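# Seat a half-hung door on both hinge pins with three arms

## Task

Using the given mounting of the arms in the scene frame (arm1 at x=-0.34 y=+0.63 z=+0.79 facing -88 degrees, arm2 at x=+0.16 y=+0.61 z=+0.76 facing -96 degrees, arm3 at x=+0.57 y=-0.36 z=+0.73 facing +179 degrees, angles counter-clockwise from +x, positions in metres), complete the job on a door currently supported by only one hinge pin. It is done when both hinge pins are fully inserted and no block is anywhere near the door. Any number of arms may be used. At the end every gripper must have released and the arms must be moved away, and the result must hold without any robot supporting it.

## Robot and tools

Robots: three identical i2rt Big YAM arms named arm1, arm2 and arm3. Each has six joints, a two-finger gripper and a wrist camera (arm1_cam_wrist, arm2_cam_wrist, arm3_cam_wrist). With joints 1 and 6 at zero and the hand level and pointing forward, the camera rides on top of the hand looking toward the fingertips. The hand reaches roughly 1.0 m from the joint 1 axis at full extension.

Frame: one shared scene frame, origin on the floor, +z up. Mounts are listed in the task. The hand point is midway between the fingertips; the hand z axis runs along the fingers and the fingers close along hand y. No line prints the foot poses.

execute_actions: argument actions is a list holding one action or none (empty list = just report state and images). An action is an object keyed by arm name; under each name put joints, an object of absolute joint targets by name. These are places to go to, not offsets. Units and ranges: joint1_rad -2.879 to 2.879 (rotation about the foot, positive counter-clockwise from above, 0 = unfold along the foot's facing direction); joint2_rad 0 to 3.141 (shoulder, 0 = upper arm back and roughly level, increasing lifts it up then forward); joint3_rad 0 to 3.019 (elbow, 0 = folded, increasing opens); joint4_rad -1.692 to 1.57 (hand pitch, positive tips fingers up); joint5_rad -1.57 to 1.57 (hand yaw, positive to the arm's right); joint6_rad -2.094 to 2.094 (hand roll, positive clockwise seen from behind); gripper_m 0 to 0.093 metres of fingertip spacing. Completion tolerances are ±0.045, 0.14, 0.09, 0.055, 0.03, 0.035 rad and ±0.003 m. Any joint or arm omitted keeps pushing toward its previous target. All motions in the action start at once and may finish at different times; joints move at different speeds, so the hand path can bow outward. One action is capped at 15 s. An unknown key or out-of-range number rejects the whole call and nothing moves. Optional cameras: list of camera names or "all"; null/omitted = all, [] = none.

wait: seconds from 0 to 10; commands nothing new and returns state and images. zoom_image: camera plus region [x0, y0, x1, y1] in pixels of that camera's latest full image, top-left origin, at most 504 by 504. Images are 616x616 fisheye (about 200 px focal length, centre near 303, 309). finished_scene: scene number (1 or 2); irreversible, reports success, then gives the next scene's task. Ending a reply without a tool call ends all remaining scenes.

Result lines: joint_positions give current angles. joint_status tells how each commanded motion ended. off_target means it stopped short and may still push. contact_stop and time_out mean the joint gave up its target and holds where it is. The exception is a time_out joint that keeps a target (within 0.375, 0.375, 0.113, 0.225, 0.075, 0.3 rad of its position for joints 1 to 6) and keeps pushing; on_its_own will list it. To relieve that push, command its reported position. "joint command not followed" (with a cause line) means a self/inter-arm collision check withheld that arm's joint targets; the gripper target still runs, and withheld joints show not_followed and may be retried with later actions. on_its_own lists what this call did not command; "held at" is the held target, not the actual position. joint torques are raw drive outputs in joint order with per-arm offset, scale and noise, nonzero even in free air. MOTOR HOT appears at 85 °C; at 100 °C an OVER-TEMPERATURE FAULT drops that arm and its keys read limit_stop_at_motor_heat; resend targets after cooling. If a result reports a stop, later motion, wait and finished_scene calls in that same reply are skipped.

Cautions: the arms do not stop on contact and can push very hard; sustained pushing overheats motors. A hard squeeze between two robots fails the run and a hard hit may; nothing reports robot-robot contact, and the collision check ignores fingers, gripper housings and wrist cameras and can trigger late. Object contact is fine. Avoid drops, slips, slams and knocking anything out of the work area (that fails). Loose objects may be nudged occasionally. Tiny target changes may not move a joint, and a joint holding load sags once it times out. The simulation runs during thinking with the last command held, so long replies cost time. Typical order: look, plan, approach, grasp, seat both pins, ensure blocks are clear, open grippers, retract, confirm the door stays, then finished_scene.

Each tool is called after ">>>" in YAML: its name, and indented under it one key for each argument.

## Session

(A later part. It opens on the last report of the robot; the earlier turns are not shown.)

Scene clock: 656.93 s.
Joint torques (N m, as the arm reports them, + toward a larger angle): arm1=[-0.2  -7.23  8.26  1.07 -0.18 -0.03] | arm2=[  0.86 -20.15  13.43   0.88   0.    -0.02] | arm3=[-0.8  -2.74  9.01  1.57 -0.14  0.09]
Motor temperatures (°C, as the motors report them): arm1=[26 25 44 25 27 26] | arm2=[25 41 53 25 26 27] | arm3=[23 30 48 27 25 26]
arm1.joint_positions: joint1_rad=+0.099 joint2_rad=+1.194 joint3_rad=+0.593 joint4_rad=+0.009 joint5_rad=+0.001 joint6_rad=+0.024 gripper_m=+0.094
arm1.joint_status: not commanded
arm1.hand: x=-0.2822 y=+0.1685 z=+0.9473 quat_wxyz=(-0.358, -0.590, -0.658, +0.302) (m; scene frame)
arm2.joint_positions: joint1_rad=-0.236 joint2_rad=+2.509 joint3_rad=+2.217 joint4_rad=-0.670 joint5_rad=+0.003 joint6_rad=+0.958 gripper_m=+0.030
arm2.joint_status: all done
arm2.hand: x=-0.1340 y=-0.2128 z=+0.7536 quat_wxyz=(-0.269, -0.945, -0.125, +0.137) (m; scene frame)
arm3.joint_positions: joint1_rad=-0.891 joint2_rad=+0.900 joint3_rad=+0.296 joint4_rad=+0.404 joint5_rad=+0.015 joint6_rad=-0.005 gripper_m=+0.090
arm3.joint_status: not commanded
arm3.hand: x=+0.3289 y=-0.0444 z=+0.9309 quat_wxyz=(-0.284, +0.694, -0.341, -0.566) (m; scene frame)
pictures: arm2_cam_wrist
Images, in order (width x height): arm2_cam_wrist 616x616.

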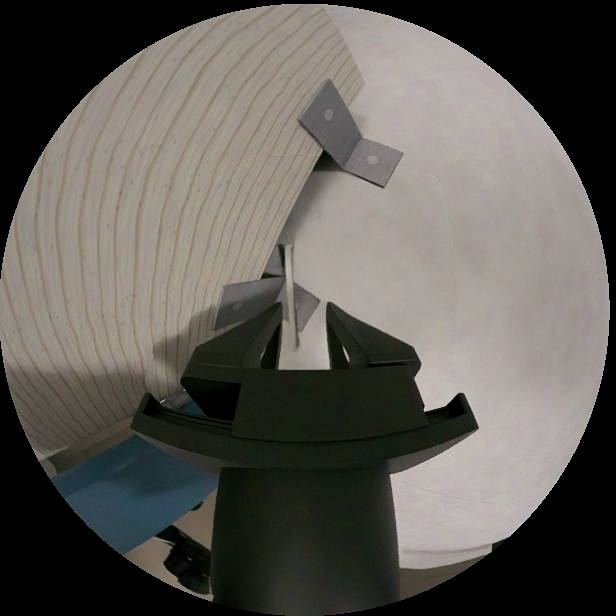

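>>> execute_actions:
  actions:
    - {"arm2":{"joints":{"joint2_rad":2.56,"joint3_rad":2.38,"joint4_rad":-0.8,"gripper_m":0.022}}}
  cameras: []

>>> execute_actions:
  actions:
    - {"arm2":{"joints":{"joint2_rad":2.66}}}
  cameras: ["arm2_cam_wrist"]

>>> zoom_image:
  camera: "arm2_cam_wrist"
  region: [240,230,380,370]

Scene clock: 664.20 s.
Joint torques (N m, as the arm reports them, + toward a larger angle): arm1=[-0.1  -7.25  8.24  1.15 -0.17 -0.03] | arm2=[  0.68 -22.29  15.2    0.54   0.    -0.02] | arm3=[-1.01 -2.5   9.18  1.68 -0.13  0.09]
Motor temperatures (°C, as the motors report them): arm1=[26 25 44 25 27 26] | arm2=[25 41 53 25 26 27] | arm3=[23 30 48 27 25 26]
arm1.joint_positions: joint1_rad=+0.099 joint2_rad=+1.194 joint3_rad=+0.593 joint4_rad=+0.009 joint5_rad=+0.001 joint6_rad=+0.024 gripper_m=+0.094
arm1.joint_status: not commanded
arm1.hand: x=-0.2822 y=+0.1685 z=+0.9473 quat_wxyz=(-0.358, -0.590, -0.658, +0.302) (m; scene frame)
arm2.joint_positions: joint1_rad=-0.236 joint2_rad=+2.536 joint3_rad=+2.330 joint4_rad=-0.781 joint5_rad=+0.003 joint6_rad=+0.958 gripper_m=+0.022
arm2.joint_status: all done
arm2.hand: x=-0.1363 y=-0.2196 z=+0.7730 quat_wxyz=(-0.258, -0.949, -0.126, +0.131) (m; scene frame)
arm3.joint_positions: joint1_rad=-0.891 joint2_rad=+0.900 joint3_rad=+0.296 joint4_rad=+0.404 joint5_rad=+0.015 joint6_rad=-0.005 gripper_m=+0.090
arm3.joint_status: not commanded
arm3.hand: x=+0.3289 y=-0.0444 z=+0.9309 quat_wxyz=(-0.284, +0.694, -0.341, -0.566) (m; scene frame)
pictures: none
No camera images: the call's "cameras" was empty. Leave "cameras" out to get every camera's image.

Scene clock: 665.13 s.
Joint torques (N m, as the arm reports them, + toward a larger angle): arm1=[-0.02 -7.2   8.28  1.14 -0.17 -0.04] | arm2=[  0.65 -18.67  12.03   0.59  -0.02  -0.02] | arm3=[-0.66 -2.36  9.08  1.59 -0.13  0.07]
Motor temperatures (°C, as the motors report them): arm1=[26 25 44 25 27 26] | arm2=[25 41 53 25 26 27] | arm3=[23 30 48 27 25 26]
arm1.joint_positions: joint1_rad=+0.099 joint2_rad=+1.194 joint3_rad=+0.593 joint4_rad=+0.009 joint5_rad=+0.001 joint6_rad=+0.024 gripper_m=+0.094
arm1.joint_status: not commanded
arm1.hand: x=-0.2822 y=+0.1685 z=+0.9473 quat_wxyz=(-0.358, -0.590, -0.658, +0.302) (m; scene frame)
arm2.joint_positions: joint1_rad=-0.236 joint2_rad=+2.580 joint3_rad=+2.366 joint4_rad=-0.783 joint5_rad=+0.002 joint6_rad=+0.957 gripper_m=+0.022
arm2.joint_status: all done
arm2.hand: x=-0.1375 y=-0.2237 z=+0.7529 quat_wxyz=(-0.254, -0.950, -0.127, +0.129) (m; scene frame)
arm3.joint_positions: joint1_rad=-0.891 joint2_rad=+0.900 joint3_rad=+0.296 joint4_rad=+0.404 joint5_rad=+0.015 joint6_rad=-0.005 gripper_m=+0.090
arm3.joint_status: not commanded
arm3.hand: x=+0.3289 y=-0.0444 z=+0.9309 quat_wxyz=(-0.284, +0.694, -0.341, -0.566) (m; scene frame)
pictures: arm2_cam_wrist
Images, in order (width x height): arm2_cam_wrist 616x616.

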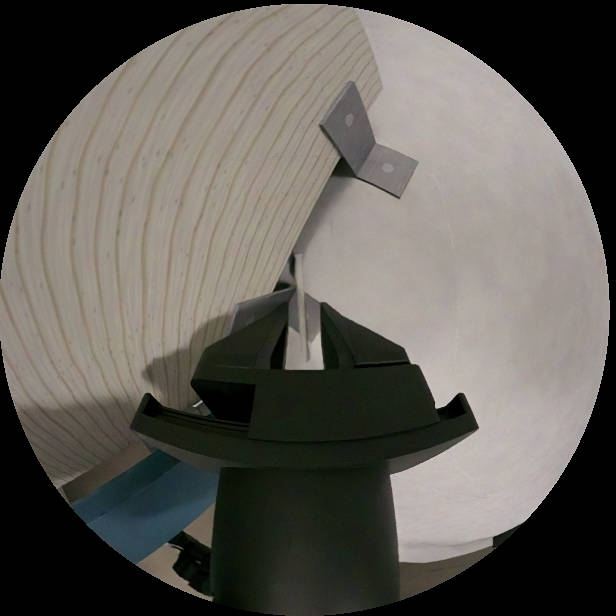

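Region (240, 230, 380, 370) of arm2_cam_wrist's 616x616 image, scaled by 3.600, with more detail than that image has.

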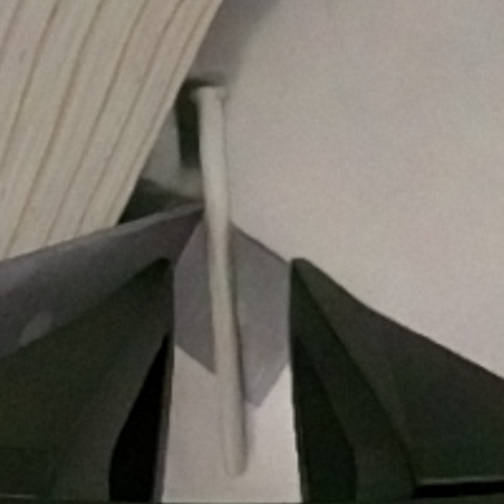

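>>> execute_actions:
  actions:
    - {"arm2":{"joints":{"joint2_rad":2.55,"joint1_rad":-0.205,"joint3_rad":2.33}}}
  cameras: []

>>> execute_actions:
  actions:
    - {"arm2":{"joints":{"joint2_rad":2.65}}}
  cameras: ["arm2_cam_wrist"]

>>> zoom_image:
  camera: "arm2_cam_wrist"
  region: [240,230,380,370]

Scene clock: 672.70 s.
Joint torques (N m, as the arm reports them, + toward a larger angle): arm1=[-0.03 -7.14  8.25  1.1  -0.17 -0.02] | arm2=[  0.56 -25.34  10.27   0.43  -0.02  -0.03] | arm3=[-0.26 -2.56  9.08  1.62 -0.13  0.1 ]
Motor temperatures (°C, as the motors report them): arm1=[26 25 44 25 27 26] | arm2=[25 41 52 25 26 27] | arm3=[23 30 48 27 25 26]
arm1.joint_positions: joint1_rad=+0.099 joint2_rad=+1.194 joint3_rad=+0.593 joint4_rad=+0.009 joint5_rad=+0.001 joint6_rad=+0.024 gripper_m=+0.094
arm1.joint_status: not commanded
arm1.hand: x=-0.2822 y=+0.1685 z=+0.9473 quat_wxyz=(-0.358, -0.590, -0.658, +0.302) (m; scene frame)
arm2.joint_positions: joint1_rad=-0.216 joint2_rad=+2.562 joint3_rad=+2.337 joint4_rad=-0.783 joint5_rad=+0.003 joint6_rad=+0.957 gripper_m=+0.022
arm2.joint_status: all done
arm2.hand: x=-0.1192 y=-0.2240 z=+0.7542 quat_wxyz=(-0.251, -0.950, -0.136, +0.124) (m; scene frame)
arm3.joint_positions: joint1_rad=-0.891 joint2_rad=+0.900 joint3_rad=+0.296 joint4_rad=+0.404 joint5_rad=+0.015 joint6_rad=-0.005 gripper_m=+0.090
arm3.joint_status: not commanded
arm3.hand: x=+0.3289 y=-0.0444 z=+0.9309 quat_wxyz=(-0.284, +0.694, -0.341, -0.566) (m; scene frame)
pictures: none
No camera images: the call's "cameras" was empty. Leave "cameras" out to get every camera's image.

Scene clock: 673.37 s.
Joint torques (N m, as the arm reports them, + toward a larger angle): arm1=[-0.08 -7.14  8.29  1.14 -0.18 -0.03] | arm2=[  0.66 -17.67  10.32   0.56  -0.01   0.  ] | arm3=[-0.26 -2.58  9.11  1.68 -0.13  0.11]
Motor temperatures (°C, as the motors report them): arm1=[26 25 44 25 27 26] | arm2=[25 41 52 25 26 27] | arm3=[23 30 48 27 25 26]
arm1.joint_positions: joint1_rad=+0.099 joint2_rad=+1.194 joint3_rad=+0.593 joint4_rad=+0.009 joint5_rad=+0.001 joint6_rad=+0.024 gripper_m=+0.094
arm1.joint_status: not commanded
arm1.hand: x=-0.2822 y=+0.1685 z=+0.9473 quat_wxyz=(-0.358, -0.590, -0.658, +0.302) (m; scene frame)
arm2.joint_positions: joint1_rad=-0.216 joint2_rad=+2.565 joint3_rad=+2.337 joint4_rad=-0.783 joint5_rad=+0.003 joint6_rad=+0.957 gripper_m=+0.022
arm2.joint_status: all done
arm2.hand: x=-0.1190 y=-0.2235 z=+0.7515 quat_wxyz=(-0.249, -0.951, -0.137, +0.124) (m; scene frame)
arm3.joint_positions: joint1_rad=-0.891 joint2_rad=+0.900 joint3_rad=+0.296 joint4_rad=+0.404 joint5_rad=+0.015 joint6_rad=-0.005 gripper_m=+0.090
arm3.joint_status: not commanded
arm3.hand: x=+0.3289 y=-0.0444 z=+0.9309 quat_wxyz=(-0.284, +0.694, -0.341, -0.566) (m; scene frame)
pictures: arm2_cam_wrist
Images, in order (width x height): arm2_cam_wrist 616x616.

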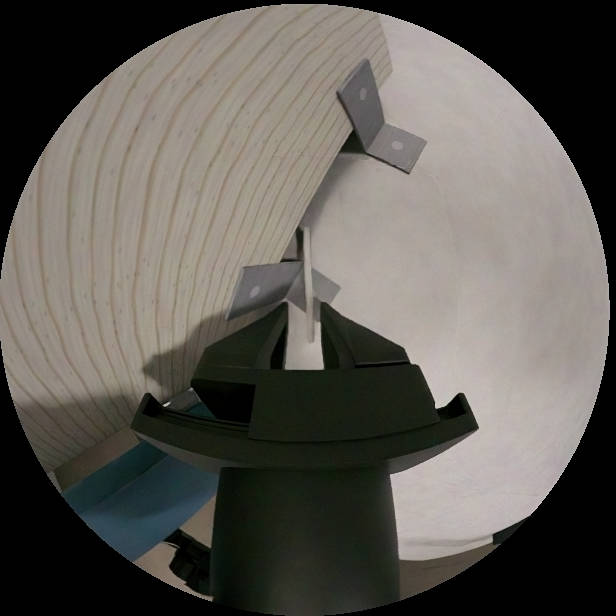

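Region (240, 230, 380, 370) of arm2_cam_wrist's 616x616 image, scaled by 3.600, with more detail than that image has.

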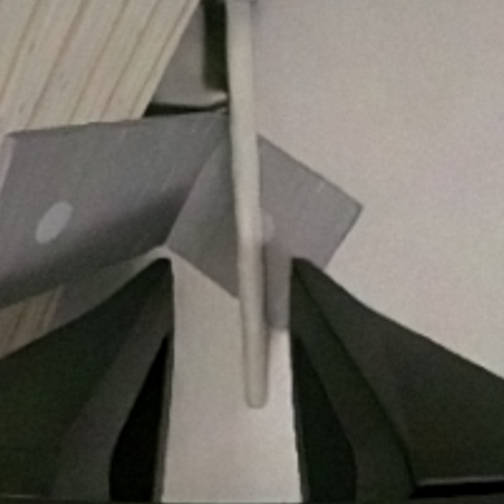

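>>> execute_actions:
  actions:
    - {"arm2":{"joints":{"gripper_m":0.0}}}
  cameras: []

>>> execute_actions:
  actions:
    - {"arm2":{"joints":{"joint2_rad":2.45,"joint3_rad":2.25}}}
  cameras: ["arm2_cam_wrist"]

Scene clock: 677.67 s.
Joint torques (N m, as the arm reports them, + toward a larger angle): arm1=[ 0.06 -7.14  8.32  1.12 -0.16 -0.02] | arm2=[  0.6  -18.42  10.17   0.94  -0.1   -0.02] | arm3=[-0.43 -2.43  9.09  1.74 -0.13  0.08]
Motor temperatures (°C, as the motors report them): arm1=[26 25 44 25 27 26] | arm2=[25 41 51 25 26 27] | arm3=[23 30 48 27 25 26]
arm1.joint_positions: joint1_rad=+0.099 joint2_rad=+1.194 joint3_rad=+0.593 joint4_rad=+0.009 joint5_rad=+0.001 joint6_rad=+0.024 gripper_m=+0.094
arm1.joint_status: not commanded
arm1.hand: x=-0.2822 y=+0.1685 z=+0.9473 quat_wxyz=(-0.358, -0.590, -0.658, +0.302) (m; scene frame)
arm2.joint_positions: joint1_rad=-0.218 joint2_rad=+2.567 joint3_rad=+2.337 joint4_rad=-0.794 joint5_rad=+0.005 joint6_rad=+0.956 gripper_m=+0.002
arm2.joint_status: all done
arm2.hand: x=-0.1197 y=-0.2205 z=+0.7481 quat_wxyz=(-0.243, -0.953, -0.136, +0.122) (m; scene frame)
arm3.joint_positions: joint1_rad=-0.891 joint2_rad=+0.900 joint3_rad=+0.296 joint4_rad=+0.404 joint5_rad=+0.015 joint6_rad=-0.005 gripper_m=+0.090
arm3.joint_status: not commanded
arm3.hand: x=+0.3289 y=-0.0444 z=+0.9309 quat_wxyz=(-0.284, +0.694, -0.341, -0.566) (m; scene frame)
pictures: none
No camera images: the call's "cameras" was empty. Leave "cameras" out to get every camera's image.

Scene clock: 678.83 s.
Joint torques (N m, as the arm reports them, + toward a larger angle): arm1=[ 0.01 -7.    8.26  1.13 -0.18 -0.02] | arm2=[  0.53 -24.23  10.98   0.77  -0.06  -0.04] | arm3=[-0.47 -2.97  9.06  1.74 -0.15  0.07]
Motor temperatures (°C, as the motors report them): arm1=[26 25 44 25 27 26] | arm2=[25 41 51 25 26 27] | arm3=[23 30 48 27 25 26]
arm1.joint_positions: joint1_rad=+0.099 joint2_rad=+1.194 joint3_rad=+0.593 joint4_rad=+0.009 joint5_rad=+0.001 joint6_rad=+0.024 gripper_m=+0.094
arm1.joint_status: not commanded
arm1.hand: x=-0.2822 y=+0.1685 z=+0.9473 quat_wxyz=(-0.358, -0.590, -0.658, +0.302) (m; scene frame)
arm2.joint_positions: joint1_rad=-0.217 joint2_rad=+2.450 joint3_rad=+2.249 joint4_rad=-0.788 joint5_rad=+0.004 joint6_rad=+0.956 gripper_m=+0.001
arm2.joint_status: all done
arm2.hand: x=-0.1164 y=-0.2106 z=+0.8036 quat_wxyz=(-0.258, -0.948, -0.136, +0.129) (m; scene frame)
arm3.joint_positions: joint1_rad=-0.891 joint2_rad=+0.900 joint3_rad=+0.296 joint4_rad=+0.404 joint5_rad=+0.015 joint6_rad=-0.005 gripper_m=+0.090
arm3.joint_status: not commanded
arm3.hand: x=+0.3289 y=-0.0444 z=+0.9309 quat_wxyz=(-0.284, +0.694, -0.341, -0.566) (m; scene frame)
pictures: arm2_cam_wrist
Images, in order (width x height): arm2_cam_wrist 616x616.

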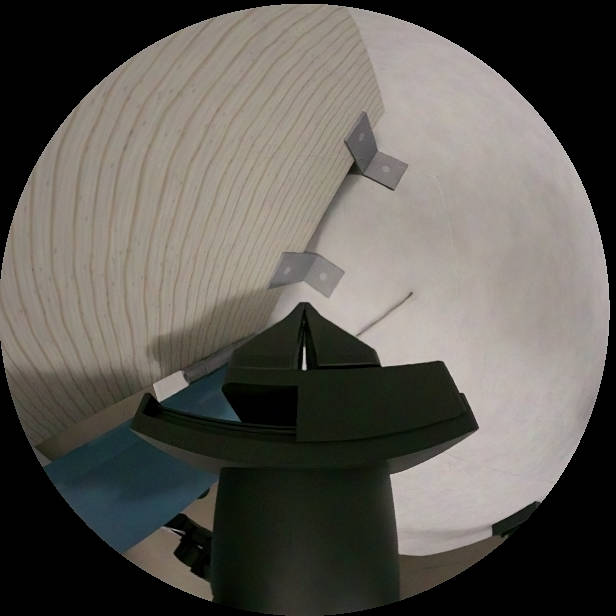

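>>> execute_actions:
  actions:
    - {"arm2":{"joints":{"joint2_rad":2.05,"joint3_rad":1.6,"joint4_rad":-0.95,"joint6_rad":0.0,"gripper_m":0.04}}}
  cameras: ["arm2_cam_wrist","arm1_cam_wrist"]

Scene clock: 684.60 s.
Joint torques (N m, as the arm reports them, + toward a larger angle): arm1=[-0.04 -7.16  8.29  1.12 -0.18 -0.03] | arm2=[  0.97 -18.73  10.24   0.14  -0.14  -0.01] | arm3=[-0.64 -2.62  9.1   1.67 -0.12  0.09]
Motor temperatures (°C, as the motors report them): arm1=[26 25 44 25 27 26] | arm2=[25 41 50 25 26 27] | arm3=[23 29 48 27 25 26]
arm1.joint_positions: joint1_rad=+0.099 joint2_rad=+1.194 joint3_rad=+0.593 joint4_rad=+0.009 joint5_rad=+0.001 joint6_rad=+0.024 gripper_m=+0.094
arm1.joint_status: not commanded
arm1.hand: x=-0.2822 y=+0.1685 z=+0.9473 quat_wxyz=(-0.358, -0.590, -0.658, +0.302) (m; scene frame)
arm2.joint_positions: joint1_rad=-0.217 joint2_rad=+2.046 joint3_rad=+1.593 joint4_rad=-0.936 joint5_rad=+0.004 joint6_rad=+0.009 gripper_m=+0.040
arm2.joint_status: all done
arm2.hand: x=-0.0448 y=+0.0002 z=+0.7925 quat_wxyz=(-0.056, -0.812, -0.576, +0.074) (m; scene frame)
arm3.joint_positions: joint1_rad=-0.891 joint2_rad=+0.900 joint3_rad=+0.296 joint4_rad=+0.404 joint5_rad=+0.015 joint6_rad=-0.005 gripper_m=+0.090
arm3.joint_status: not commanded
arm3.hand: x=+0.3289 y=-0.0444 z=+0.9309 quat_wxyz=(-0.284, +0.694, -0.341, -0.566) (m; scene frame)
pictures: arm1_cam_wrist, arm2_cam_wrist
Images, in order (width x height): arm1_cam_wrist 616x616, arm2_cam_wrist 616x616.

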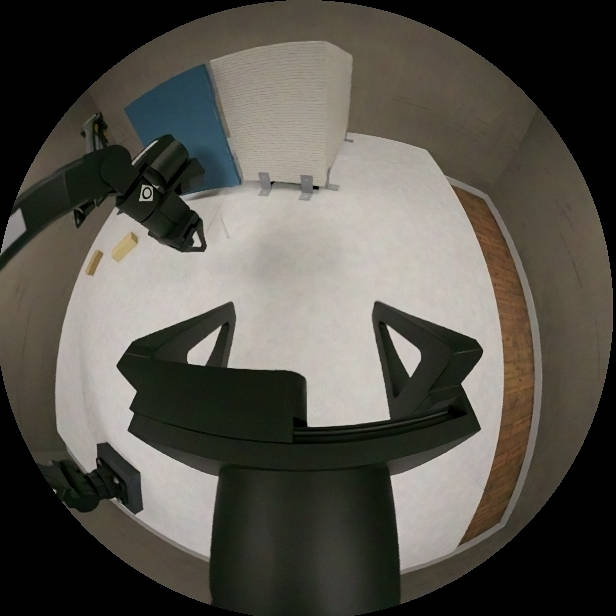

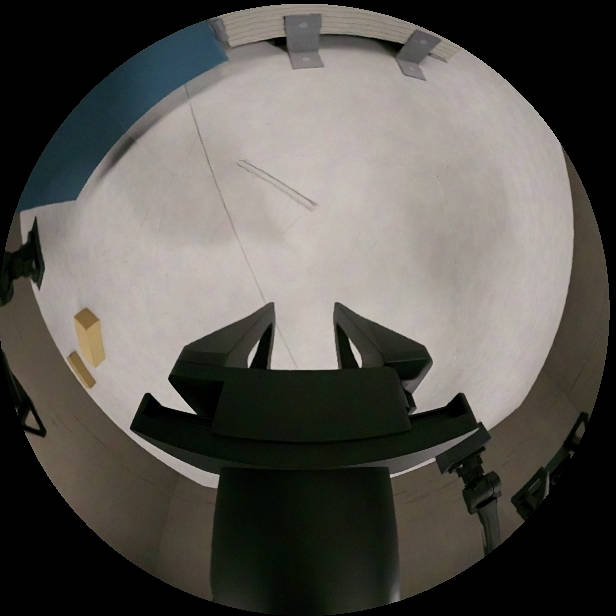

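>>> execute_actions:
  actions:
    - {"arm2":{"joints":{"joint1_rad":-0.18,"joint2_rad":2.33,"joint3_rad":2.11,"joint4_rad":-1.12,"joint6_rad":-1.03}}}
  cameras: ["arm2_cam_wrist"]

Scene clock: 698.83 s.
Joint torques (N m, as the arm reports them, + toward a larger angle): arm1=[-0.06 -7.15  8.3   1.13 -0.17 -0.03] | arm2=[  0.09 -21.03  13.34   0.34  -0.06  -0.01] | arm3=[-0.6  -2.83  9.05  1.75 -0.12  0.08]
Motor temperatures (°C, as the motors report them): arm1=[26 25 44 25 27 26] | arm2=[25 41 50 25 26 27] | arm3=[23 29 48 27 25 26]
arm1.joint_positions: joint1_rad=+0.099 joint2_rad=+1.194 joint3_rad=+0.593 joint4_rad=+0.009 joint5_rad=+0.001 joint6_rad=+0.024 gripper_m=+0.094
arm1.joint_status: not commanded
arm1.hand: x=-0.2822 y=+0.1685 z=+0.9473 quat_wxyz=(-0.358, -0.590, -0.658, +0.302) (m; scene frame)
arm2.joint_positions: joint1_rad=-0.183 joint2_rad=+2.315 joint3_rad=+2.073 joint4_rad=-1.110 joint5_rad=+0.000 joint6_rad=-1.021 gripper_m=+0.040
arm2.joint_status: all done
arm2.hand: x=-0.0549 y=-0.1111 z=+0.7974 quat_wxyz=(-0.018, -0.407, -0.907, +0.110) (m; scene frame)
arm3.joint_positions: joint1_rad=-0.891 joint2_rad=+0.900 joint3_rad=+0.296 joint4_rad=+0.404 joint5_rad=+0.015 joint6_rad=-0.005 gripper_m=+0.090
arm3.joint_status: not commanded
arm3.hand: x=+0.3289 y=-0.0444 z=+0.9309 quat_wxyz=(-0.284, +0.694, -0.341, -0.566) (m; scene frame)
pictures: arm2_cam_wrist
Images, in order (width x height): arm2_cam_wrist 616x616.

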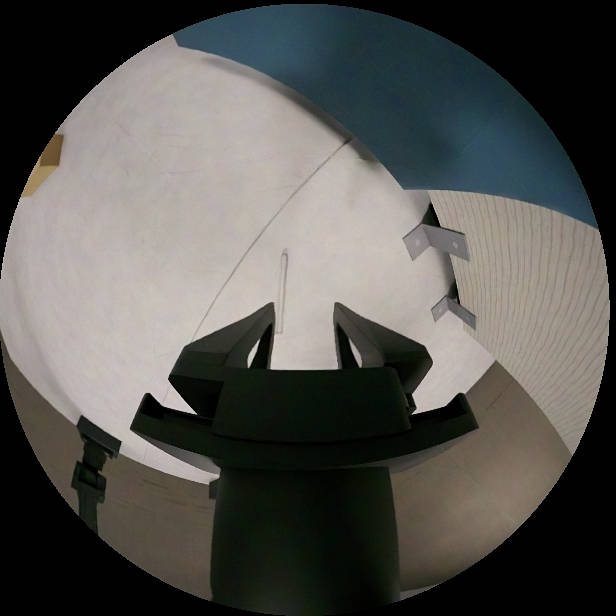

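>>> zoom_image:
  camera: "arm2_cam_wrist"
  region: [250,235,330,345]

>>> execute_actions:
  actions:
    - {"arm2":{"joints":{"joint1_rad":-0.15,"joint2_rad":2.33,"joint3_rad":2.04,"joint4_rad":-1.1}}}
  cameras: ["arm2_cam_wrist"]

Region (250, 235, 330, 345) of arm2_cam_wrist's 616x616 image, scaled by 4.582, with more detail than that image has; it fills the left 367 columns of this view, and the rest is white.

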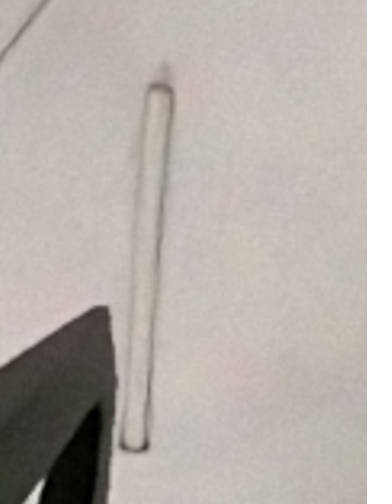

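Scene clock: 707.70 s.
Joint torques (N m, as the arm reports them, + toward a larger angle): arm1=[ 0.09 -7.    8.28  1.14 -0.17 -0.03] | arm2=[ -0.34 -20.68  10.22   1.05  -0.06   0.02] | arm3=[-0.44 -2.44  8.96  1.74 -0.15  0.11]
Motor temperatures (°C, as the motors report them): arm1=[26 25 44 25 27 26] | arm2=[25 41 51 25 26 27] | arm3=[23 29 48 27 25 26]
arm1.joint_positions: joint1_rad=+0.099 joint2_rad=+1.194 joint3_rad=+0.593 joint4_rad=+0.009 joint5_rad=+0.001 joint6_rad=+0.024 gripper_m=+0.094
arm1.joint_status: not commanded
arm1.hand: x=-0.2822 y=+0.1685 z=+0.9473 quat_wxyz=(-0.358, -0.590, -0.658, +0.302) (m; scene frame)
arm2.joint_positions: joint1_rad=-0.153 joint2_rad=+2.315 joint3_rad=+2.039 joint4_rad=-1.110 joint5_rad=+0.000 joint6_rad=-1.021 gripper_m=+0.040
arm2.joint_status: all done
arm2.hand: x=-0.0300 y=-0.1063 z=+0.7833 quat_wxyz=(-0.018, -0.394, -0.914, +0.093) (m; scene frame)
arm3.joint_positions: joint1_rad=-0.891 joint2_rad=+0.900 joint3_rad=+0.296 joint4_rad=+0.404 joint5_rad=+0.015 joint6_rad=-0.005 gripper_m=+0.090
arm3.joint_status: not commanded
arm3.hand: x=+0.3289 y=-0.0444 z=+0.9309 quat_wxyz=(-0.284, +0.694, -0.341, -0.566) (m; scene frame)
pictures: arm2_cam_wrist
Images, in order (width x height): arm2_cam_wrist 616x616.

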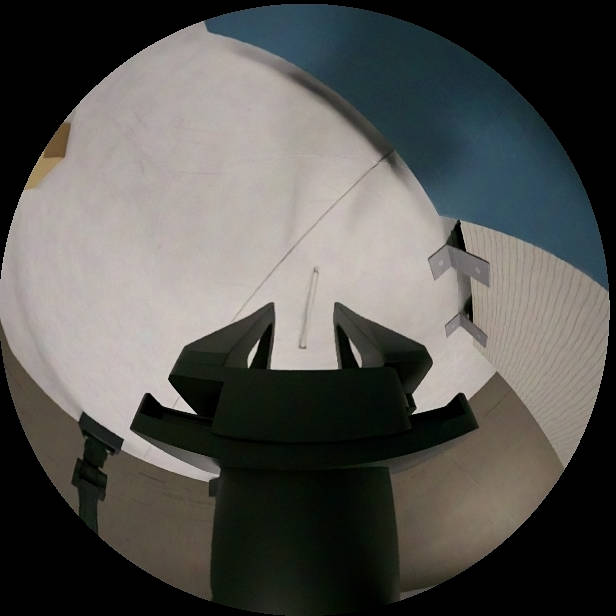

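>>> execute_actions:
  actions:
    - {"arm2":{"joints":{"joint2_rad":2.385,"joint4_rad":-1.08,"joint6_rad":-0.9}}}
  cameras: ["arm2_cam_wrist"]

>>> zoom_image:
  camera: "arm2_cam_wrist"
  region: [240,240,380,380]

Scene clock: 713.83 s.
Joint torques (N m, as the arm reports them, + toward a larger angle): arm1=[-0.15 -7.07  8.28  1.12 -0.16 -0.03] | arm2=[  0.23 -20.58   9.94   1.3   -0.09   0.21] | arm3=[-0.82 -2.58  9.    1.59 -0.14  0.11]
Motor temperatures (°C, as the motors report them): arm1=[26 25 44 25 27 26] | arm2=[25 41 50 25 26 27] | arm3=[23 29 48 27 25 26]
arm1.joint_positions: joint1_rad=+0.099 joint2_rad=+1.194 joint3_rad=+0.593 joint4_rad=+0.009 joint5_rad=+0.001 joint6_rad=+0.024 gripper_m=+0.094
arm1.joint_status: not commanded
arm1.hand: x=-0.2822 y=+0.1685 z=+0.9473 quat_wxyz=(-0.358, -0.590, -0.658, +0.302) (m; scene frame)
arm2.joint_positions: joint1_rad=-0.153 joint2_rad=+2.367 joint3_rad=+2.039 joint4_rad=-1.097 joint5_rad=+0.000 joint6_rad=-0.909 gripper_m=+0.040
arm2.joint_status: all done
arm2.hand: x=-0.0288 y=-0.1031 z=+0.7469 quat_wxyz=(-0.019, -0.445, -0.892, +0.073) (m; scene frame)
arm3.joint_positions: joint1_rad=-0.891 joint2_rad=+0.900 joint3_rad=+0.296 joint4_rad=+0.404 joint5_rad=+0.015 joint6_rad=-0.005 gripper_m=+0.090
arm3.joint_status: not commanded
arm3.hand: x=+0.3289 y=-0.0444 z=+0.9309 quat_wxyz=(-0.284, +0.694, -0.341, -0.566) (m; scene frame)
pictures: arm2_cam_wrist
Images, in order (width x height): arm2_cam_wrist 616x616.

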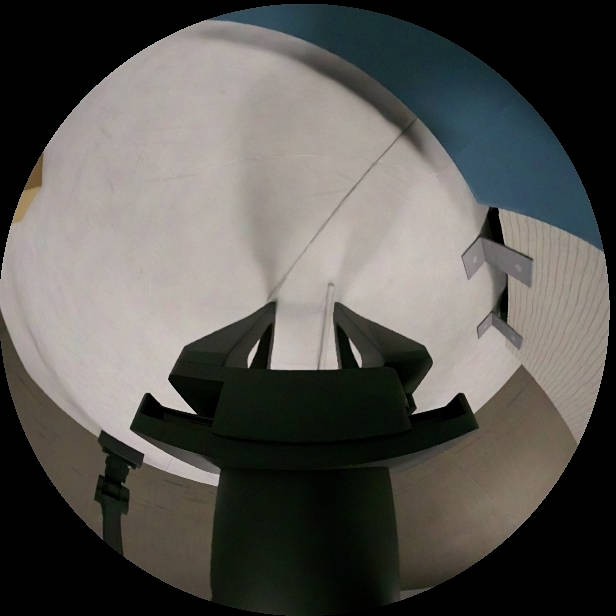

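Region (240, 240, 380, 380) of arm2_cam_wrist's 616x616 image, scaled by 3.600, with more detail than that image has.

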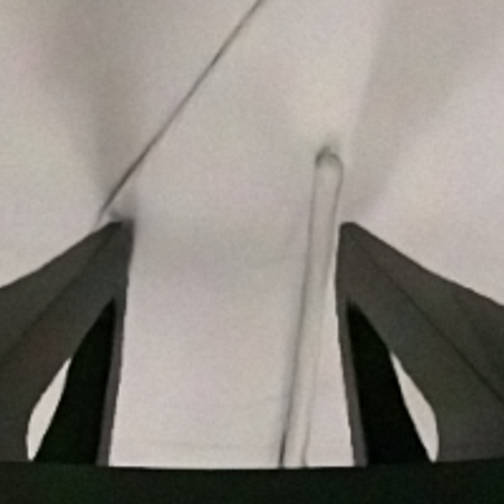

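>>> execute_actions:
  actions:
    - {"arm2":{"joints":{"joint2_rad":2.40,"joint6_rad":-1.1,"joint1_rad":-0.175}}}
  cameras: []

>>> execute_actions:
  actions:
    - {"arm2":{"joints":{"gripper_m":0.0}}}
  cameras: []

>>> execute_actions:
  actions:
    - {"arm2":{"joints":{"joint2_rad":2.25}}}
  cameras: ["arm2_cam_wrist"]

Scene clock: 719.57 s.
Joint torques (N m, as the arm reports them, + toward a larger angle): arm1=[-0.1  -7.06  8.26  1.11 -0.17 -0.03] | arm2=[ -1.06 -19.57   9.92   1.29  -0.05  -0.02] | arm3=[-0.4  -2.71  9.02  1.68 -0.16  0.08]
Motor temperatures (°C, as the motors report them): arm1=[26 25 44 25 27 26] | arm2=[25 41 50 25 26 27] | arm3=[23 29 48 27 25 26]
arm1.joint_positions: joint1_rad=+0.099 joint2_rad=+1.194 joint3_rad=+0.593 joint4_rad=+0.009 joint5_rad=+0.001 joint6_rad=+0.024 gripper_m=+0.094
arm1.joint_status: not commanded
arm1.hand: x=-0.2822 y=+0.1685 z=+0.9473 quat_wxyz=(-0.358, -0.590, -0.658, +0.302) (m; scene frame)
arm2.joint_positions: joint1_rad=-0.165 joint2_rad=+2.367 joint3_rad=+2.039 joint4_rad=-1.097 joint5_rad=+0.000 joint6_rad=-1.090 gripper_m=+0.040
arm2.joint_status: all done
arm2.hand: x=-0.0369 y=-0.1008 z=+0.7468 quat_wxyz=(-0.012, -0.368, -0.927, +0.075) (m; scene frame)
arm3.joint_positions: joint1_rad=-0.891 joint2_rad=+0.900 joint3_rad=+0.296 joint4_rad=+0.404 joint5_rad=+0.015 joint6_rad=-0.005 gripper_m=+0.090
arm3.joint_status: not commanded
arm3.hand: x=+0.3289 y=-0.0444 z=+0.9309 quat_wxyz=(-0.284, +0.694, -0.341, -0.566) (m; scene frame)
pictures: none
No camera images: the call's "cameras" was empty. Leave "cameras" out to get every camera's image.

Scene clock: 720.13 s.
Joint torques (N m, as the arm reports them, + toward a larger angle): arm1=[ 0.07 -7.22  8.21  1.11 -0.17 -0.03] | arm2=[ -1.27 -19.81   9.93   1.11  -0.06   0.01] | arm3=[-0.29 -2.38  9.05  1.73 -0.14  0.05]
Motor temperatures (°C, as the motors report them): arm1=[26 25 44 25 27 26] | arm2=[25 41 49 25 26 27] | arm3=[23 29 48 27 25 26]
arm1.joint_positions: joint1_rad=+0.099 joint2_rad=+1.194 joint3_rad=+0.593 joint4_rad=+0.009 joint5_rad=+0.001 joint6_rad=+0.024 gripper_m=+0.094
arm1.joint_status: not commanded
arm1.hand: x=-0.2822 y=+0.1685 z=+0.9473 quat_wxyz=(-0.358, -0.590, -0.658, +0.302) (m; scene frame)
arm2.joint_positions: joint1_rad=-0.165 joint2_rad=+2.368 joint3_rad=+2.039 joint4_rad=-1.097 joint5_rad=+0.000 joint6_rad=-1.091 gripper_m=+0.003
arm2.joint_status: all done
arm2.hand: x=-0.0369 y=-0.1006 z=+0.7460 quat_wxyz=(-0.012, -0.367, -0.927, +0.074) (m; scene frame)
arm3.joint_positions: joint1_rad=-0.891 joint2_rad=+0.900 joint3_rad=+0.296 joint4_rad=+0.404 joint5_rad=+0.015 joint6_rad=-0.005 gripper_m=+0.090
arm3.joint_status: not commanded
arm3.hand: x=+0.3289 y=-0.0444 z=+0.9309 quat_wxyz=(-0.284, +0.694, -0.341, -0.566) (m; scene frame)
pictures: none
No camera images: the call's "cameras" was empty. Leave "cameras" out to get every camera's image.

Scene clock: 721.23 s.
Joint torques (N m, as the arm reports them, + toward a larger angle): arm1=[-0.04 -7.15  8.27  1.13 -0.17 -0.03] | arm2=[ -1.13 -20.1   11.23   1.35  -0.06   0.04] | arm3=[-0.33 -2.79  9.05  1.68 -0.13  0.08]
Motor temperatures (°C, as the motors report them): arm1=[26 25 44 25 27 26] | arm2=[25 41 49 25 26 27] | arm3=[23 29 48 27 25 26]
arm1.joint_positions: joint1_rad=+0.099 joint2_rad=+1.194 joint3_rad=+0.593 joint4_rad=+0.009 joint5_rad=+0.001 joint6_rad=+0.024 gripper_m=+0.094
arm1.joint_status: not commanded
arm1.hand: x=-0.2822 y=+0.1685 z=+0.9473 quat_wxyz=(-0.358, -0.590, -0.658, +0.302) (m; scene frame)
arm2.joint_positions: joint1_rad=-0.165 joint2_rad=+2.232 joint3_rad=+2.030 joint4_rad=-1.097 joint5_rad=+0.000 joint6_rad=-1.092 gripper_m=+0.003
arm2.joint_status: all done
arm2.hand: x=-0.0404 y=-0.1104 z=+0.8398 quat_wxyz=(-0.018, -0.365, -0.921, +0.136) (m; scene frame)
arm3.joint_positions: joint1_rad=-0.891 joint2_rad=+0.900 joint3_rad=+0.296 joint4_rad=+0.404 joint5_rad=+0.015 joint6_rad=-0.005 gripper_m=+0.090
arm3.joint_status: not commanded
arm3.hand: x=+0.3289 y=-0.0444 z=+0.9309 quat_wxyz=(-0.284, +0.694, -0.341, -0.566) (m; scene frame)
pictures: arm2_cam_wrist
Images, in order (width x height): arm2_cam_wrist 616x616.

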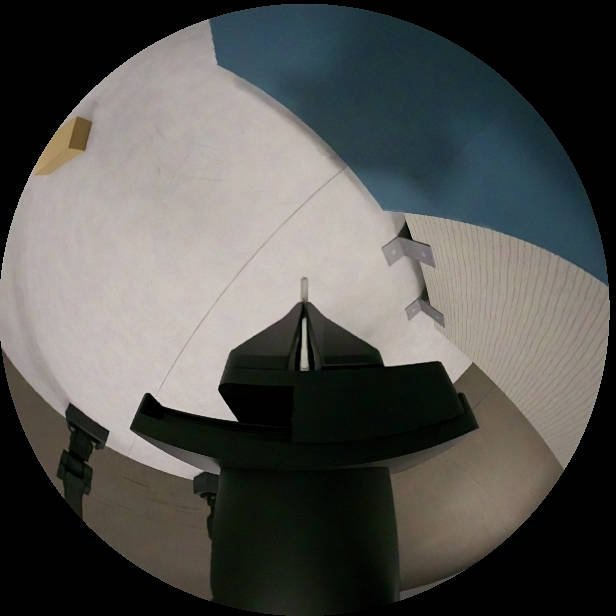

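>>> zoom_image:
  camera: "arm2_cam_wrist"
  region: [270,260,340,380]

Region (270, 260, 340, 380) of arm2_cam_wrist's 616x616 image, scaled by 4.200, with more detail than that image has; it fills the left 294 columns of this view, and the rest is white.

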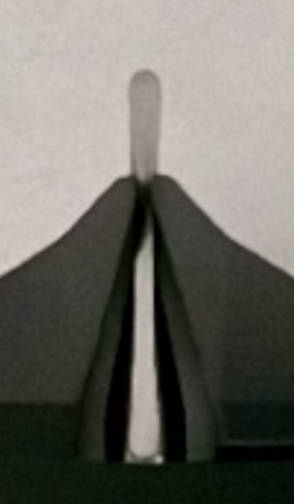

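>>> execute_actions:
  actions:
    - {"arm3":{"joints":{"joint1_rad":0.5,"joint2_rad":0.5}},"arm2":{"joints":{"joint2_rad":1.95,"joint3_rad":1.6,"joint4_rad":-0.97}}}
  cameras: []

>>> execute_actions:
  actions:
    - {"arm2":{"joints":{"joint1_rad":0.17,"joint6_rad":-0.72}}}
  cameras: ["arm2_cam_wrist","arm1_cam_wrist"]

Scene clock: 747.13 s.
Joint torques (N m, as the arm reports them, + toward a larger angle): arm1=[-0.05 -7.16  8.28  1.11 -0.17 -0.04] | arm2=[ -1.   -16.43  10.22   1.49  -0.07   0.03] | arm3=[ 0.91  0.31 10.26  1.55 -0.13  0.1 ]
Motor temperatures (°C, as the motors report them): arm1=[26 25 44 25 27 26] | arm2=[25 41 50 25 26 27] | arm3=[23 29 48 27 25 26]
arm1.joint_positions: joint1_rad=+0.099 joint2_rad=+1.194 joint3_rad=+0.593 joint4_rad=+0.009 joint5_rad=+0.001 joint6_rad=+0.024 gripper_m=+0.094
arm1.joint_status: not commanded
arm1.hand: x=-0.2822 y=+0.1685 z=+0.9473 quat_wxyz=(-0.358, -0.590, -0.658, +0.302) (m; scene frame)
arm2.joint_positions: joint1_rad=-0.165 joint2_rad=+1.933 joint3_rad=+1.599 joint4_rad=-0.991 joint5_rad=+0.000 joint6_rad=-1.092 gripper_m=+0.003
arm2.joint_status: all done
arm2.hand: x=-0.0114 y=-0.0066 z=+0.8622 quat_wxyz=(-0.017, -0.365, -0.922, +0.124) (m; scene frame)
arm3.joint_positions: joint1_rad=+0.491 joint2_rad=+0.501 joint3_rad=+0.296 joint4_rad=+0.404 joint5_rad=+0.015 joint6_rad=-0.005 gripper_m=+0.090
arm3.joint_status: all done
arm3.hand: x=+0.2684 y=-0.5094 z=+1.0696 quat_wxyz=(+0.175, +0.617, +0.145, -0.753) (m; scene frame)
pictures: none
No camera images: the call's "cameras" was empty. Leave "cameras" out to get every camera's image.

Scene clock: 748.63 s.
Joint torques (N m, as the arm reports them, + toward a larger angle): arm1=[-0.01 -7.13  8.23  1.14 -0.17 -0.04] | arm2=[ -0.03 -16.43  10.19   1.5    0.05   0.23] | arm3=[ 0.98  0.18 10.29  1.51 -0.13  0.09]
Motor temperatures (°C, as the motors report them): arm1=[26 25 44 25 27 26] | arm2=[25 41 50 25 26 27] | arm3=[23 29 49 27 25 26]
arm1.joint_positions: joint1_rad=+0.099 joint2_rad=+1.194 joint3_rad=+0.593 joint4_rad=+0.009 joint5_rad=+0.001 joint6_rad=+0.024 gripper_m=+0.094
arm1.joint_status: not commanded
arm1.hand: x=-0.2822 y=+0.1685 z=+0.9473 quat_wxyz=(-0.358, -0.590, -0.658, +0.302) (m; scene frame)
arm2.joint_positions: joint1_rad=+0.162 joint2_rad=+1.933 joint3_rad=+1.599 joint4_rad=-0.988 joint5_rad=-0.002 joint6_rad=-0.729 gripper_m=+0.003
arm2.joint_status: all done
arm2.hand: x=+0.1959 y=-0.0304 z=+0.8640 quat_wxyz=(-0.059, -0.382, -0.915, +0.113) (m; scene frame)
arm3.joint_positions: joint1_rad=+0.491 joint2_rad=+0.501 joint3_rad=+0.296 joint4_rad=+0.404 joint5_rad=+0.015 joint6_rad=-0.005 gripper_m=+0.090
arm3.joint_status: not commanded
arm3.hand: x=+0.2684 y=-0.5094 z=+1.0696 quat_wxyz=(+0.175, +0.617, +0.145, -0.753) (m; scene frame)
pictures: arm1_cam_wrist, arm2_cam_wrist
Images, in order (width x height): arm1_cam_wrist 616x616, arm2_cam_wrist 616x616.

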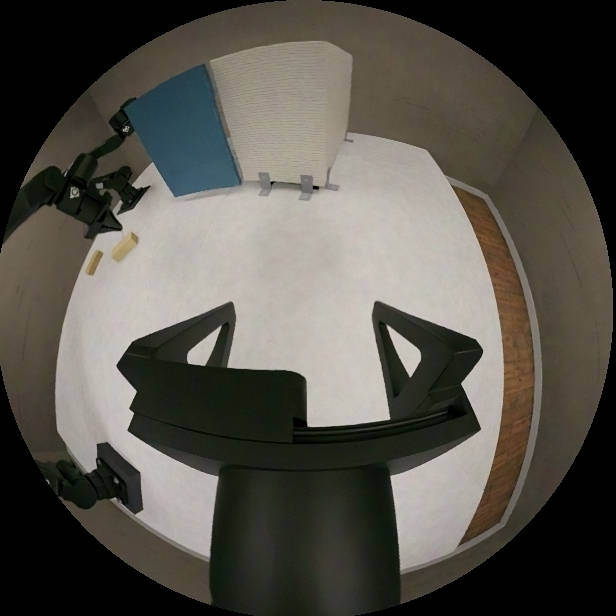

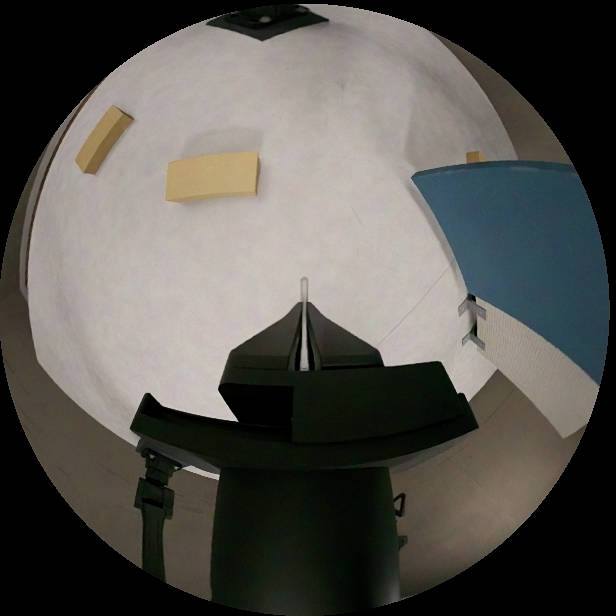

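>>> execute_actions:
  actions:
    - {"arm2":{"joints":{"joint2_rad":2.115,"joint3_rad":1.6,"joint4_rad":-0.97}}}
  cameras: []

Scene clock: 753.23 s.
Joint torques (N m, as the arm reports them, + toward a larger angle): arm1=[-0.07 -7.14  8.29  1.13 -0.18 -0.02] | arm2=[  0.89 -18.73   9.6    0.86   0.06   0.18] | arm3=[ 0.8   0.48 10.29  1.49 -0.14  0.08]
Motor temperatures (°C, as the motors report them): arm1=[26 25 44 25 27 26] | arm2=[25 41 49 25 26 27] | arm3=[23 29 49 27 25 26]
arm1.joint_positions: joint1_rad=+0.099 joint2_rad=+1.194 joint3_rad=+0.593 joint4_rad=+0.009 joint5_rad=+0.001 joint6_rad=+0.024 gripper_m=+0.094
arm1.joint_status: not commanded
arm1.hand: x=-0.2822 y=+0.1685 z=+0.9473 quat_wxyz=(-0.358, -0.590, -0.658, +0.302) (m; scene frame)
arm2.joint_positions: joint1_rad=+0.162 joint2_rad=+2.117 joint3_rad=+1.591 joint4_rad=-0.983 joint5_rad=-0.002 joint6_rad=-0.728 gripper_m=+0.003
arm2.joint_status: all done
arm2.hand: x=+0.1956 y=-0.0120 z=+0.7484 quat_wxyz=(-0.019, -0.385, -0.922, +0.029) (m; scene frame)
arm3.joint_positions: joint1_rad=+0.491 joint2_rad=+0.501 joint3_rad=+0.296 joint4_rad=+0.404 joint5_rad=+0.015 joint6_rad=-0.005 gripper_m=+0.090
arm3.joint_status: not commanded
arm3.hand: x=+0.2684 y=-0.5094 z=+1.0696 quat_wxyz=(+0.175, +0.617, +0.145, -0.753) (m; scene frame)
pictures: none
No camera images: the call's "cameras" was empty. Leave "cameras" out to get every camera's image.

>>> execute_actions:
  actions:
    - {"arm2":{"joints":{"gripper_m":0.03}}}
  cameras: []

>>> execute_actions:
  actions:
    - {"arm2":{"joints":{"joint2_rad":1.5,"joint3_rad":1.0,"joint4_rad":-0.5}}}
  cameras: []

>>> execute_actions:
  actions:
    - {"arm2":{"joints":{"joint1_rad":-0.35,"joint2_rad":1.2,"joint3_rad":0.7,"joint4_rad":0.6,"joint6_rad":0,"gripper_m":0}},"arm3":{"joints":{"joint1_rad":0.2,"joint2_rad":0.7,"joint3_rad":0.6}}}
  cameras: []

>>> execute_actions:
  actions:
    - {"arm3":{"joints":{"joint1_rad":-0.73,"joint4_rad":-0.9,"joint5_rad":0,"gripper_m":0.04,"joint3_rad":0.9,"joint2_rad":1.0}}}
  cameras: []

>>> execute_actions:
  actions:
    - {"arm3":{"joints":{"joint2_rad":1.84,"joint3_rad":1.43,"joint4_rad":-1.04}}}
  cameras: ["arm3_cam_wrist"]

Scene clock: 761.50 s.
Joint torques (N m, as the arm reports them, + toward a larger angle): arm1=[ 0.02 -7.27  8.31  1.13 -0.18 -0.03] | arm2=[  0.28 -18.94   9.69   0.93   0.04   0.22] | arm3=[ 0.96  0.16 10.25  1.56 -0.14  0.09]
Motor temperatures (°C, as the motors report them): arm1=[26 25 44 25 27 26] | arm2=[25 41 49 25 26 27] | arm3=[23 29 50 27 25 26]
arm1.joint_positions: joint1_rad=+0.099 joint2_rad=+1.194 joint3_rad=+0.593 joint4_rad=+0.009 joint5_rad=+0.001 joint6_rad=+0.024 gripper_m=+0.094
arm1.joint_status: not commanded
arm1.hand: x=-0.2822 y=+0.1685 z=+0.9473 quat_wxyz=(-0.358, -0.590, -0.658, +0.302) (m; scene frame)
arm2.joint_positions: joint1_rad=+0.162 joint2_rad=+2.117 joint3_rad=+1.591 joint4_rad=-0.983 joint5_rad=-0.002 joint6_rad=-0.728 gripper_m=+0.030
arm2.joint_status: all done
arm2.hand: x=+0.1956 y=-0.0120 z=+0.7484 quat_wxyz=(-0.019, -0.385, -0.922, +0.029) (m; scene frame)
arm3.joint_positions: joint1_rad=+0.491 joint2_rad=+0.501 joint3_rad=+0.296 joint4_rad=+0.404 joint5_rad=+0.015 joint6_rad=-0.005 gripper_m=+0.090
arm3.joint_status: not commanded
arm3.hand: x=+0.2684 y=-0.5094 z=+1.0696 quat_wxyz=(+0.175, +0.617, +0.145, -0.753) (m; scene frame)
pictures: none
No camera images: the call's "cameras" was empty. Leave "cameras" out to get every camera's image.

Scene clock: 762.83 s.
Joint torques (N m, as the arm reports them, + toward a larger angle): arm1=[ 0.03 -7.12  8.26  1.12 -0.17 -0.03] | arm2=[ 0.2  -9.93  9.93  2.14  0.06  0.22] | arm3=[ 0.73  0.31 10.23  1.54 -0.1   0.07]
Motor temperatures (°C, as the motors report them): arm1=[26 25 44 25 27 26] | arm2=[25 41 49 25 26 27] | arm3=[23 29 50 27 25 26]
arm1.joint_positions: joint1_rad=+0.099 joint2_rad=+1.194 joint3_rad=+0.593 joint4_rad=+0.009 joint5_rad=+0.001 joint6_rad=+0.024 gripper_m=+0.094
arm1.joint_status: not commanded
arm1.hand: x=-0.2822 y=+0.1685 z=+0.9473 quat_wxyz=(-0.358, -0.590, -0.658, +0.302) (m; scene frame)
arm2.joint_positions: joint1_rad=+0.162 joint2_rad=+1.485 joint3_rad=+1.000 joint4_rad=-0.524 joint5_rad=-0.002 joint6_rad=-0.728 gripper_m=+0.030
arm2.joint_status: all done
arm2.hand: x=+0.1896 y=+0.0849 z=+0.8932 quat_wxyz=(-0.125, -0.370, -0.886, +0.251) (m; scene frame)
arm3.joint_positions: joint1_rad=+0.491 joint2_rad=+0.501 joint3_rad=+0.296 joint4_rad=+0.404 joint5_rad=+0.015 joint6_rad=-0.005 gripper_m=+0.090
arm3.joint_status: not commanded
arm3.hand: x=+0.2684 y=-0.5094 z=+1.0696 quat_wxyz=(+0.175, +0.617, +0.145, -0.753) (m; scene frame)
pictures: none
No camera images: the call's "cameras" was empty. Leave "cameras" out to get every camera's image.

Scene clock: 764.53 s.
Joint torques (N m, as the arm reports them, + toward a larger angle): arm1=[-0.1  -7.21  8.3   1.11 -0.17 -0.02] | arm2=[-0.33 -7.66 10.03  2.81  0.07  0.18] | arm3=[-0.33 -1.65 13.26  1.43 -0.14  0.09]
Motor temperatures (°C, as the motors report them): arm1=[26 25 44 25 27 26] | arm2=[25 41 49 25 26 27] | arm3=[23 29 50 27 25 26]
arm1.joint_positions: joint1_rad=+0.099 joint2_rad=+1.194 joint3_rad=+0.593 joint4_rad=+0.009 joint5_rad=+0.001 joint6_rad=+0.024 gripper_m=+0.094
arm1.joint_status: not commanded
arm1.hand: x=-0.2822 y=+0.1685 z=+0.9473 quat_wxyz=(-0.358, -0.590, -0.658, +0.302) (m; scene frame)
arm2.joint_positions: joint1_rad=-0.348 joint2_rad=+1.199 joint3_rad=+0.705 joint4_rad=+0.572 joint5_rad=-0.001 joint6_rad=-0.009 gripper_m=+0.001
arm2.joint_status: all done
arm2.hand: x=-0.0737 y=+0.1367 z=+1.1101 quat_wxyz=(-0.388, -0.576, -0.358, +0.624) (m; scene frame)
arm3.joint_positions: joint1_rad=+0.207 joint2_rad=+0.702 joint3_rad=+0.560 joint4_rad=+0.403 joint5_rad=+0.015 joint6_rad=-0.005 gripper_m=+0.090
arm3.joint_status: all done
arm3.hand: x=+0.1840 y=-0.4293 z=+1.1631 quat_wxyz=(+0.069, +0.607, +0.054, -0.790) (m; scene frame)
pictures: none
No camera images: the call's "cameras" was empty. Leave "cameras" out to get every camera's image.

Scene clock: 766.23 s.
Joint torques (N m, as the arm reports them, + toward a larger angle): arm1=[ 0.06 -7.21  8.26  1.1  -0.17 -0.03] | arm2=[-0.81 -7.76 10.03  2.74  0.06  0.22] | arm3=[-0.25 -4.99 10.02  1.01 -0.16  0.12]
Motor temperatures (°C, as the motors report them): arm1=[26 25 44 25 27 26] | arm2=[25 40 49 25 26 27] | arm3=[23 29 51 27 25 26]
arm1.joint_positions: joint1_rad=+0.099 joint2_rad=+1.194 joint3_rad=+0.593 joint4_rad=+0.009 joint5_rad=+0.001 joint6_rad=+0.024 gripper_m=+0.094
arm1.joint_status: not commanded
arm1.hand: x=-0.2822 y=+0.1685 z=+0.9473 quat_wxyz=(-0.358, -0.590, -0.658, +0.302) (m; scene frame)
arm2.joint_positions: joint1_rad=-0.348 joint2_rad=+1.199 joint3_rad=+0.705 joint4_rad=+0.572 joint5_rad=-0.001 joint6_rad=-0.009 gripper_m=+0.001
arm2.joint_status: not commanded
arm2.hand: x=-0.0737 y=+0.1367 z=+1.1101 quat_wxyz=(-0.388, -0.576, -0.358, +0.624) (m; scene frame)
arm3.joint_positions: joint1_rad=-0.722 joint2_rad=+0.997 joint3_rad=+0.896 joint4_rad=-0.890 joint5_rad=+0.000 joint6_rad=-0.007 gripper_m=+0.040
arm3.joint_status: all done
arm3.hand: x=+0.2831 y=-0.0961 z=+0.9686 quat_wxyz=(-0.105, +0.895, -0.342, -0.267) (m; scene frame)
pictures: none
No camera images: the call's "cameras" was empty. Leave "cameras" out to get every camera's image.

Scene clock: 767.70 s.
Joint torques (N m, as the arm reports them, + toward a larger angle): arm1=[-0.03 -7.09  8.24  1.12 -0.18 -0.03] | arm2=[-0.95 -7.49 10.02  2.82  0.06  0.23] | arm3=[ -0.34 -16.34  11.75   0.24  -0.15   0.1 ]
Motor temperatures (°C, as the motors report them): arm1=[26 25 44 25 27 26] | arm2=[25 40 49 25 26 27] | arm3=[23 29 51 27 25 26]
arm1.joint_positions: joint1_rad=+0.099 joint2_rad=+1.194 joint3_rad=+0.593 joint4_rad=+0.009 joint5_rad=+0.001 joint6_rad=+0.024 gripper_m=+0.094
arm1.joint_status: not commanded
arm1.hand: x=-0.2822 y=+0.1685 z=+0.9473 quat_wxyz=(-0.358, -0.590, -0.658, +0.302) (m; scene frame)
arm2.joint_positions: joint1_rad=-0.348 joint2_rad=+1.199 joint3_rad=+0.705 joint4_rad=+0.572 joint5_rad=-0.001 joint6_rad=-0.009 gripper_m=+0.001
arm2.joint_status: not commanded
arm2.hand: x=-0.0737 y=+0.1367 z=+1.1101 quat_wxyz=(-0.388, -0.576, -0.358, +0.624) (m; scene frame)
arm3.joint_positions: joint1_rad=-0.722 joint2_rad=+1.858 joint3_rad=+1.388 joint4_rad=-1.031 joint5_rad=+0.000 joint6_rad=-0.007 gripper_m=+0.040
arm3.joint_status: all done
arm3.hand: x=+0.1620 y=+0.0141 z=+0.7830 quat_wxyz=(-0.013, +0.933, -0.357, -0.032) (m; scene frame)
pictures: arm3_cam_wrist
Images, in order (width x height): arm3_cam_wrist 616x616.

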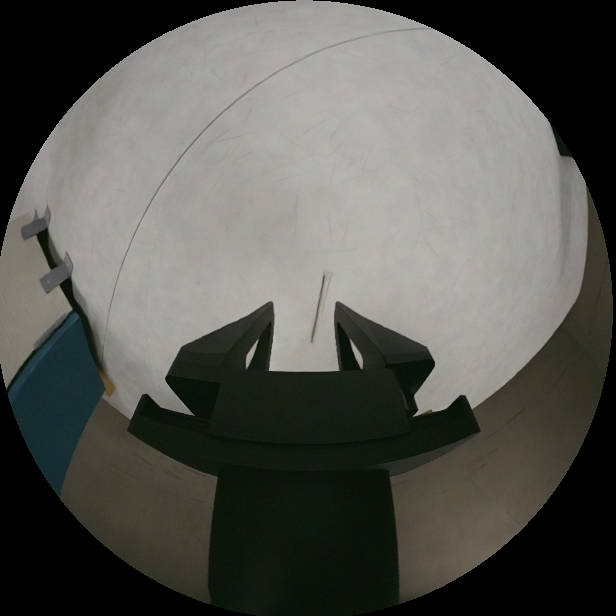

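>>> execute_actions:
  actions:
    - {"arm3":{"joints":{"joint1_rad":-0.765,"joint2_rad":1.96,"joint3_rad":1.51,"joint4_rad":-0.99,"joint6_rad":-0.2}}}
  cameras: ["arm3_cam_wrist"]

Scene clock: 778.93 s.
Joint torques (N m, as the arm reports them, + toward a larger angle): arm1=[-0.01 -7.07  8.28  1.11 -0.18 -0.02] | arm2=[-0.39 -7.38 10.14  2.88  0.06  0.2 ] | arm3=[ -0.44 -15.46  11.03   0.87  -0.18  -0.02]
Motor temperatures (°C, as the motors report them): arm1=[26 25 44 25 27 26] | arm2=[25 38 49 25 26 27] | arm3=[23 32 52 27 25 26]
arm1.joint_positions: joint1_rad=+0.099 joint2_rad=+1.194 joint3_rad=+0.593 joint4_rad=+0.009 joint5_rad=+0.001 joint6_rad=+0.024 gripper_m=+0.094
arm1.joint_status: not commanded
arm1.hand: x=-0.2822 y=+0.1685 z=+0.9473 quat_wxyz=(-0.358, -0.590, -0.658, +0.302) (m; scene frame)
arm2.joint_positions: joint1_rad=-0.348 joint2_rad=+1.199 joint3_rad=+0.705 joint4_rad=+0.572 joint5_rad=-0.001 joint6_rad=-0.009 gripper_m=+0.001
arm2.joint_status: not commanded
arm2.hand: x=-0.0737 y=+0.1367 z=+1.1101 quat_wxyz=(-0.388, -0.576, -0.358, +0.624) (m; scene frame)
arm3.joint_positions: joint1_rad=-0.759 joint2_rad=+1.953 joint3_rad=+1.478 joint4_rad=-0.997 joint5_rad=+0.000 joint6_rad=-0.192 gripper_m=+0.040
arm3.joint_status: all done
arm3.hand: x=+0.1492 y=+0.0559 z=+0.7643 quat_wxyz=(-0.023, +0.957, -0.287, -0.043) (m; scene frame)
pictures: arm3_cam_wrist
Images, in order (width x height): arm3_cam_wrist 616x616.

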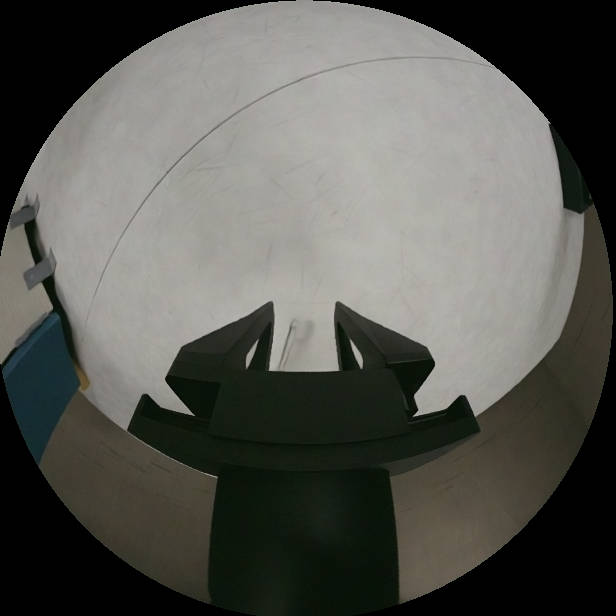

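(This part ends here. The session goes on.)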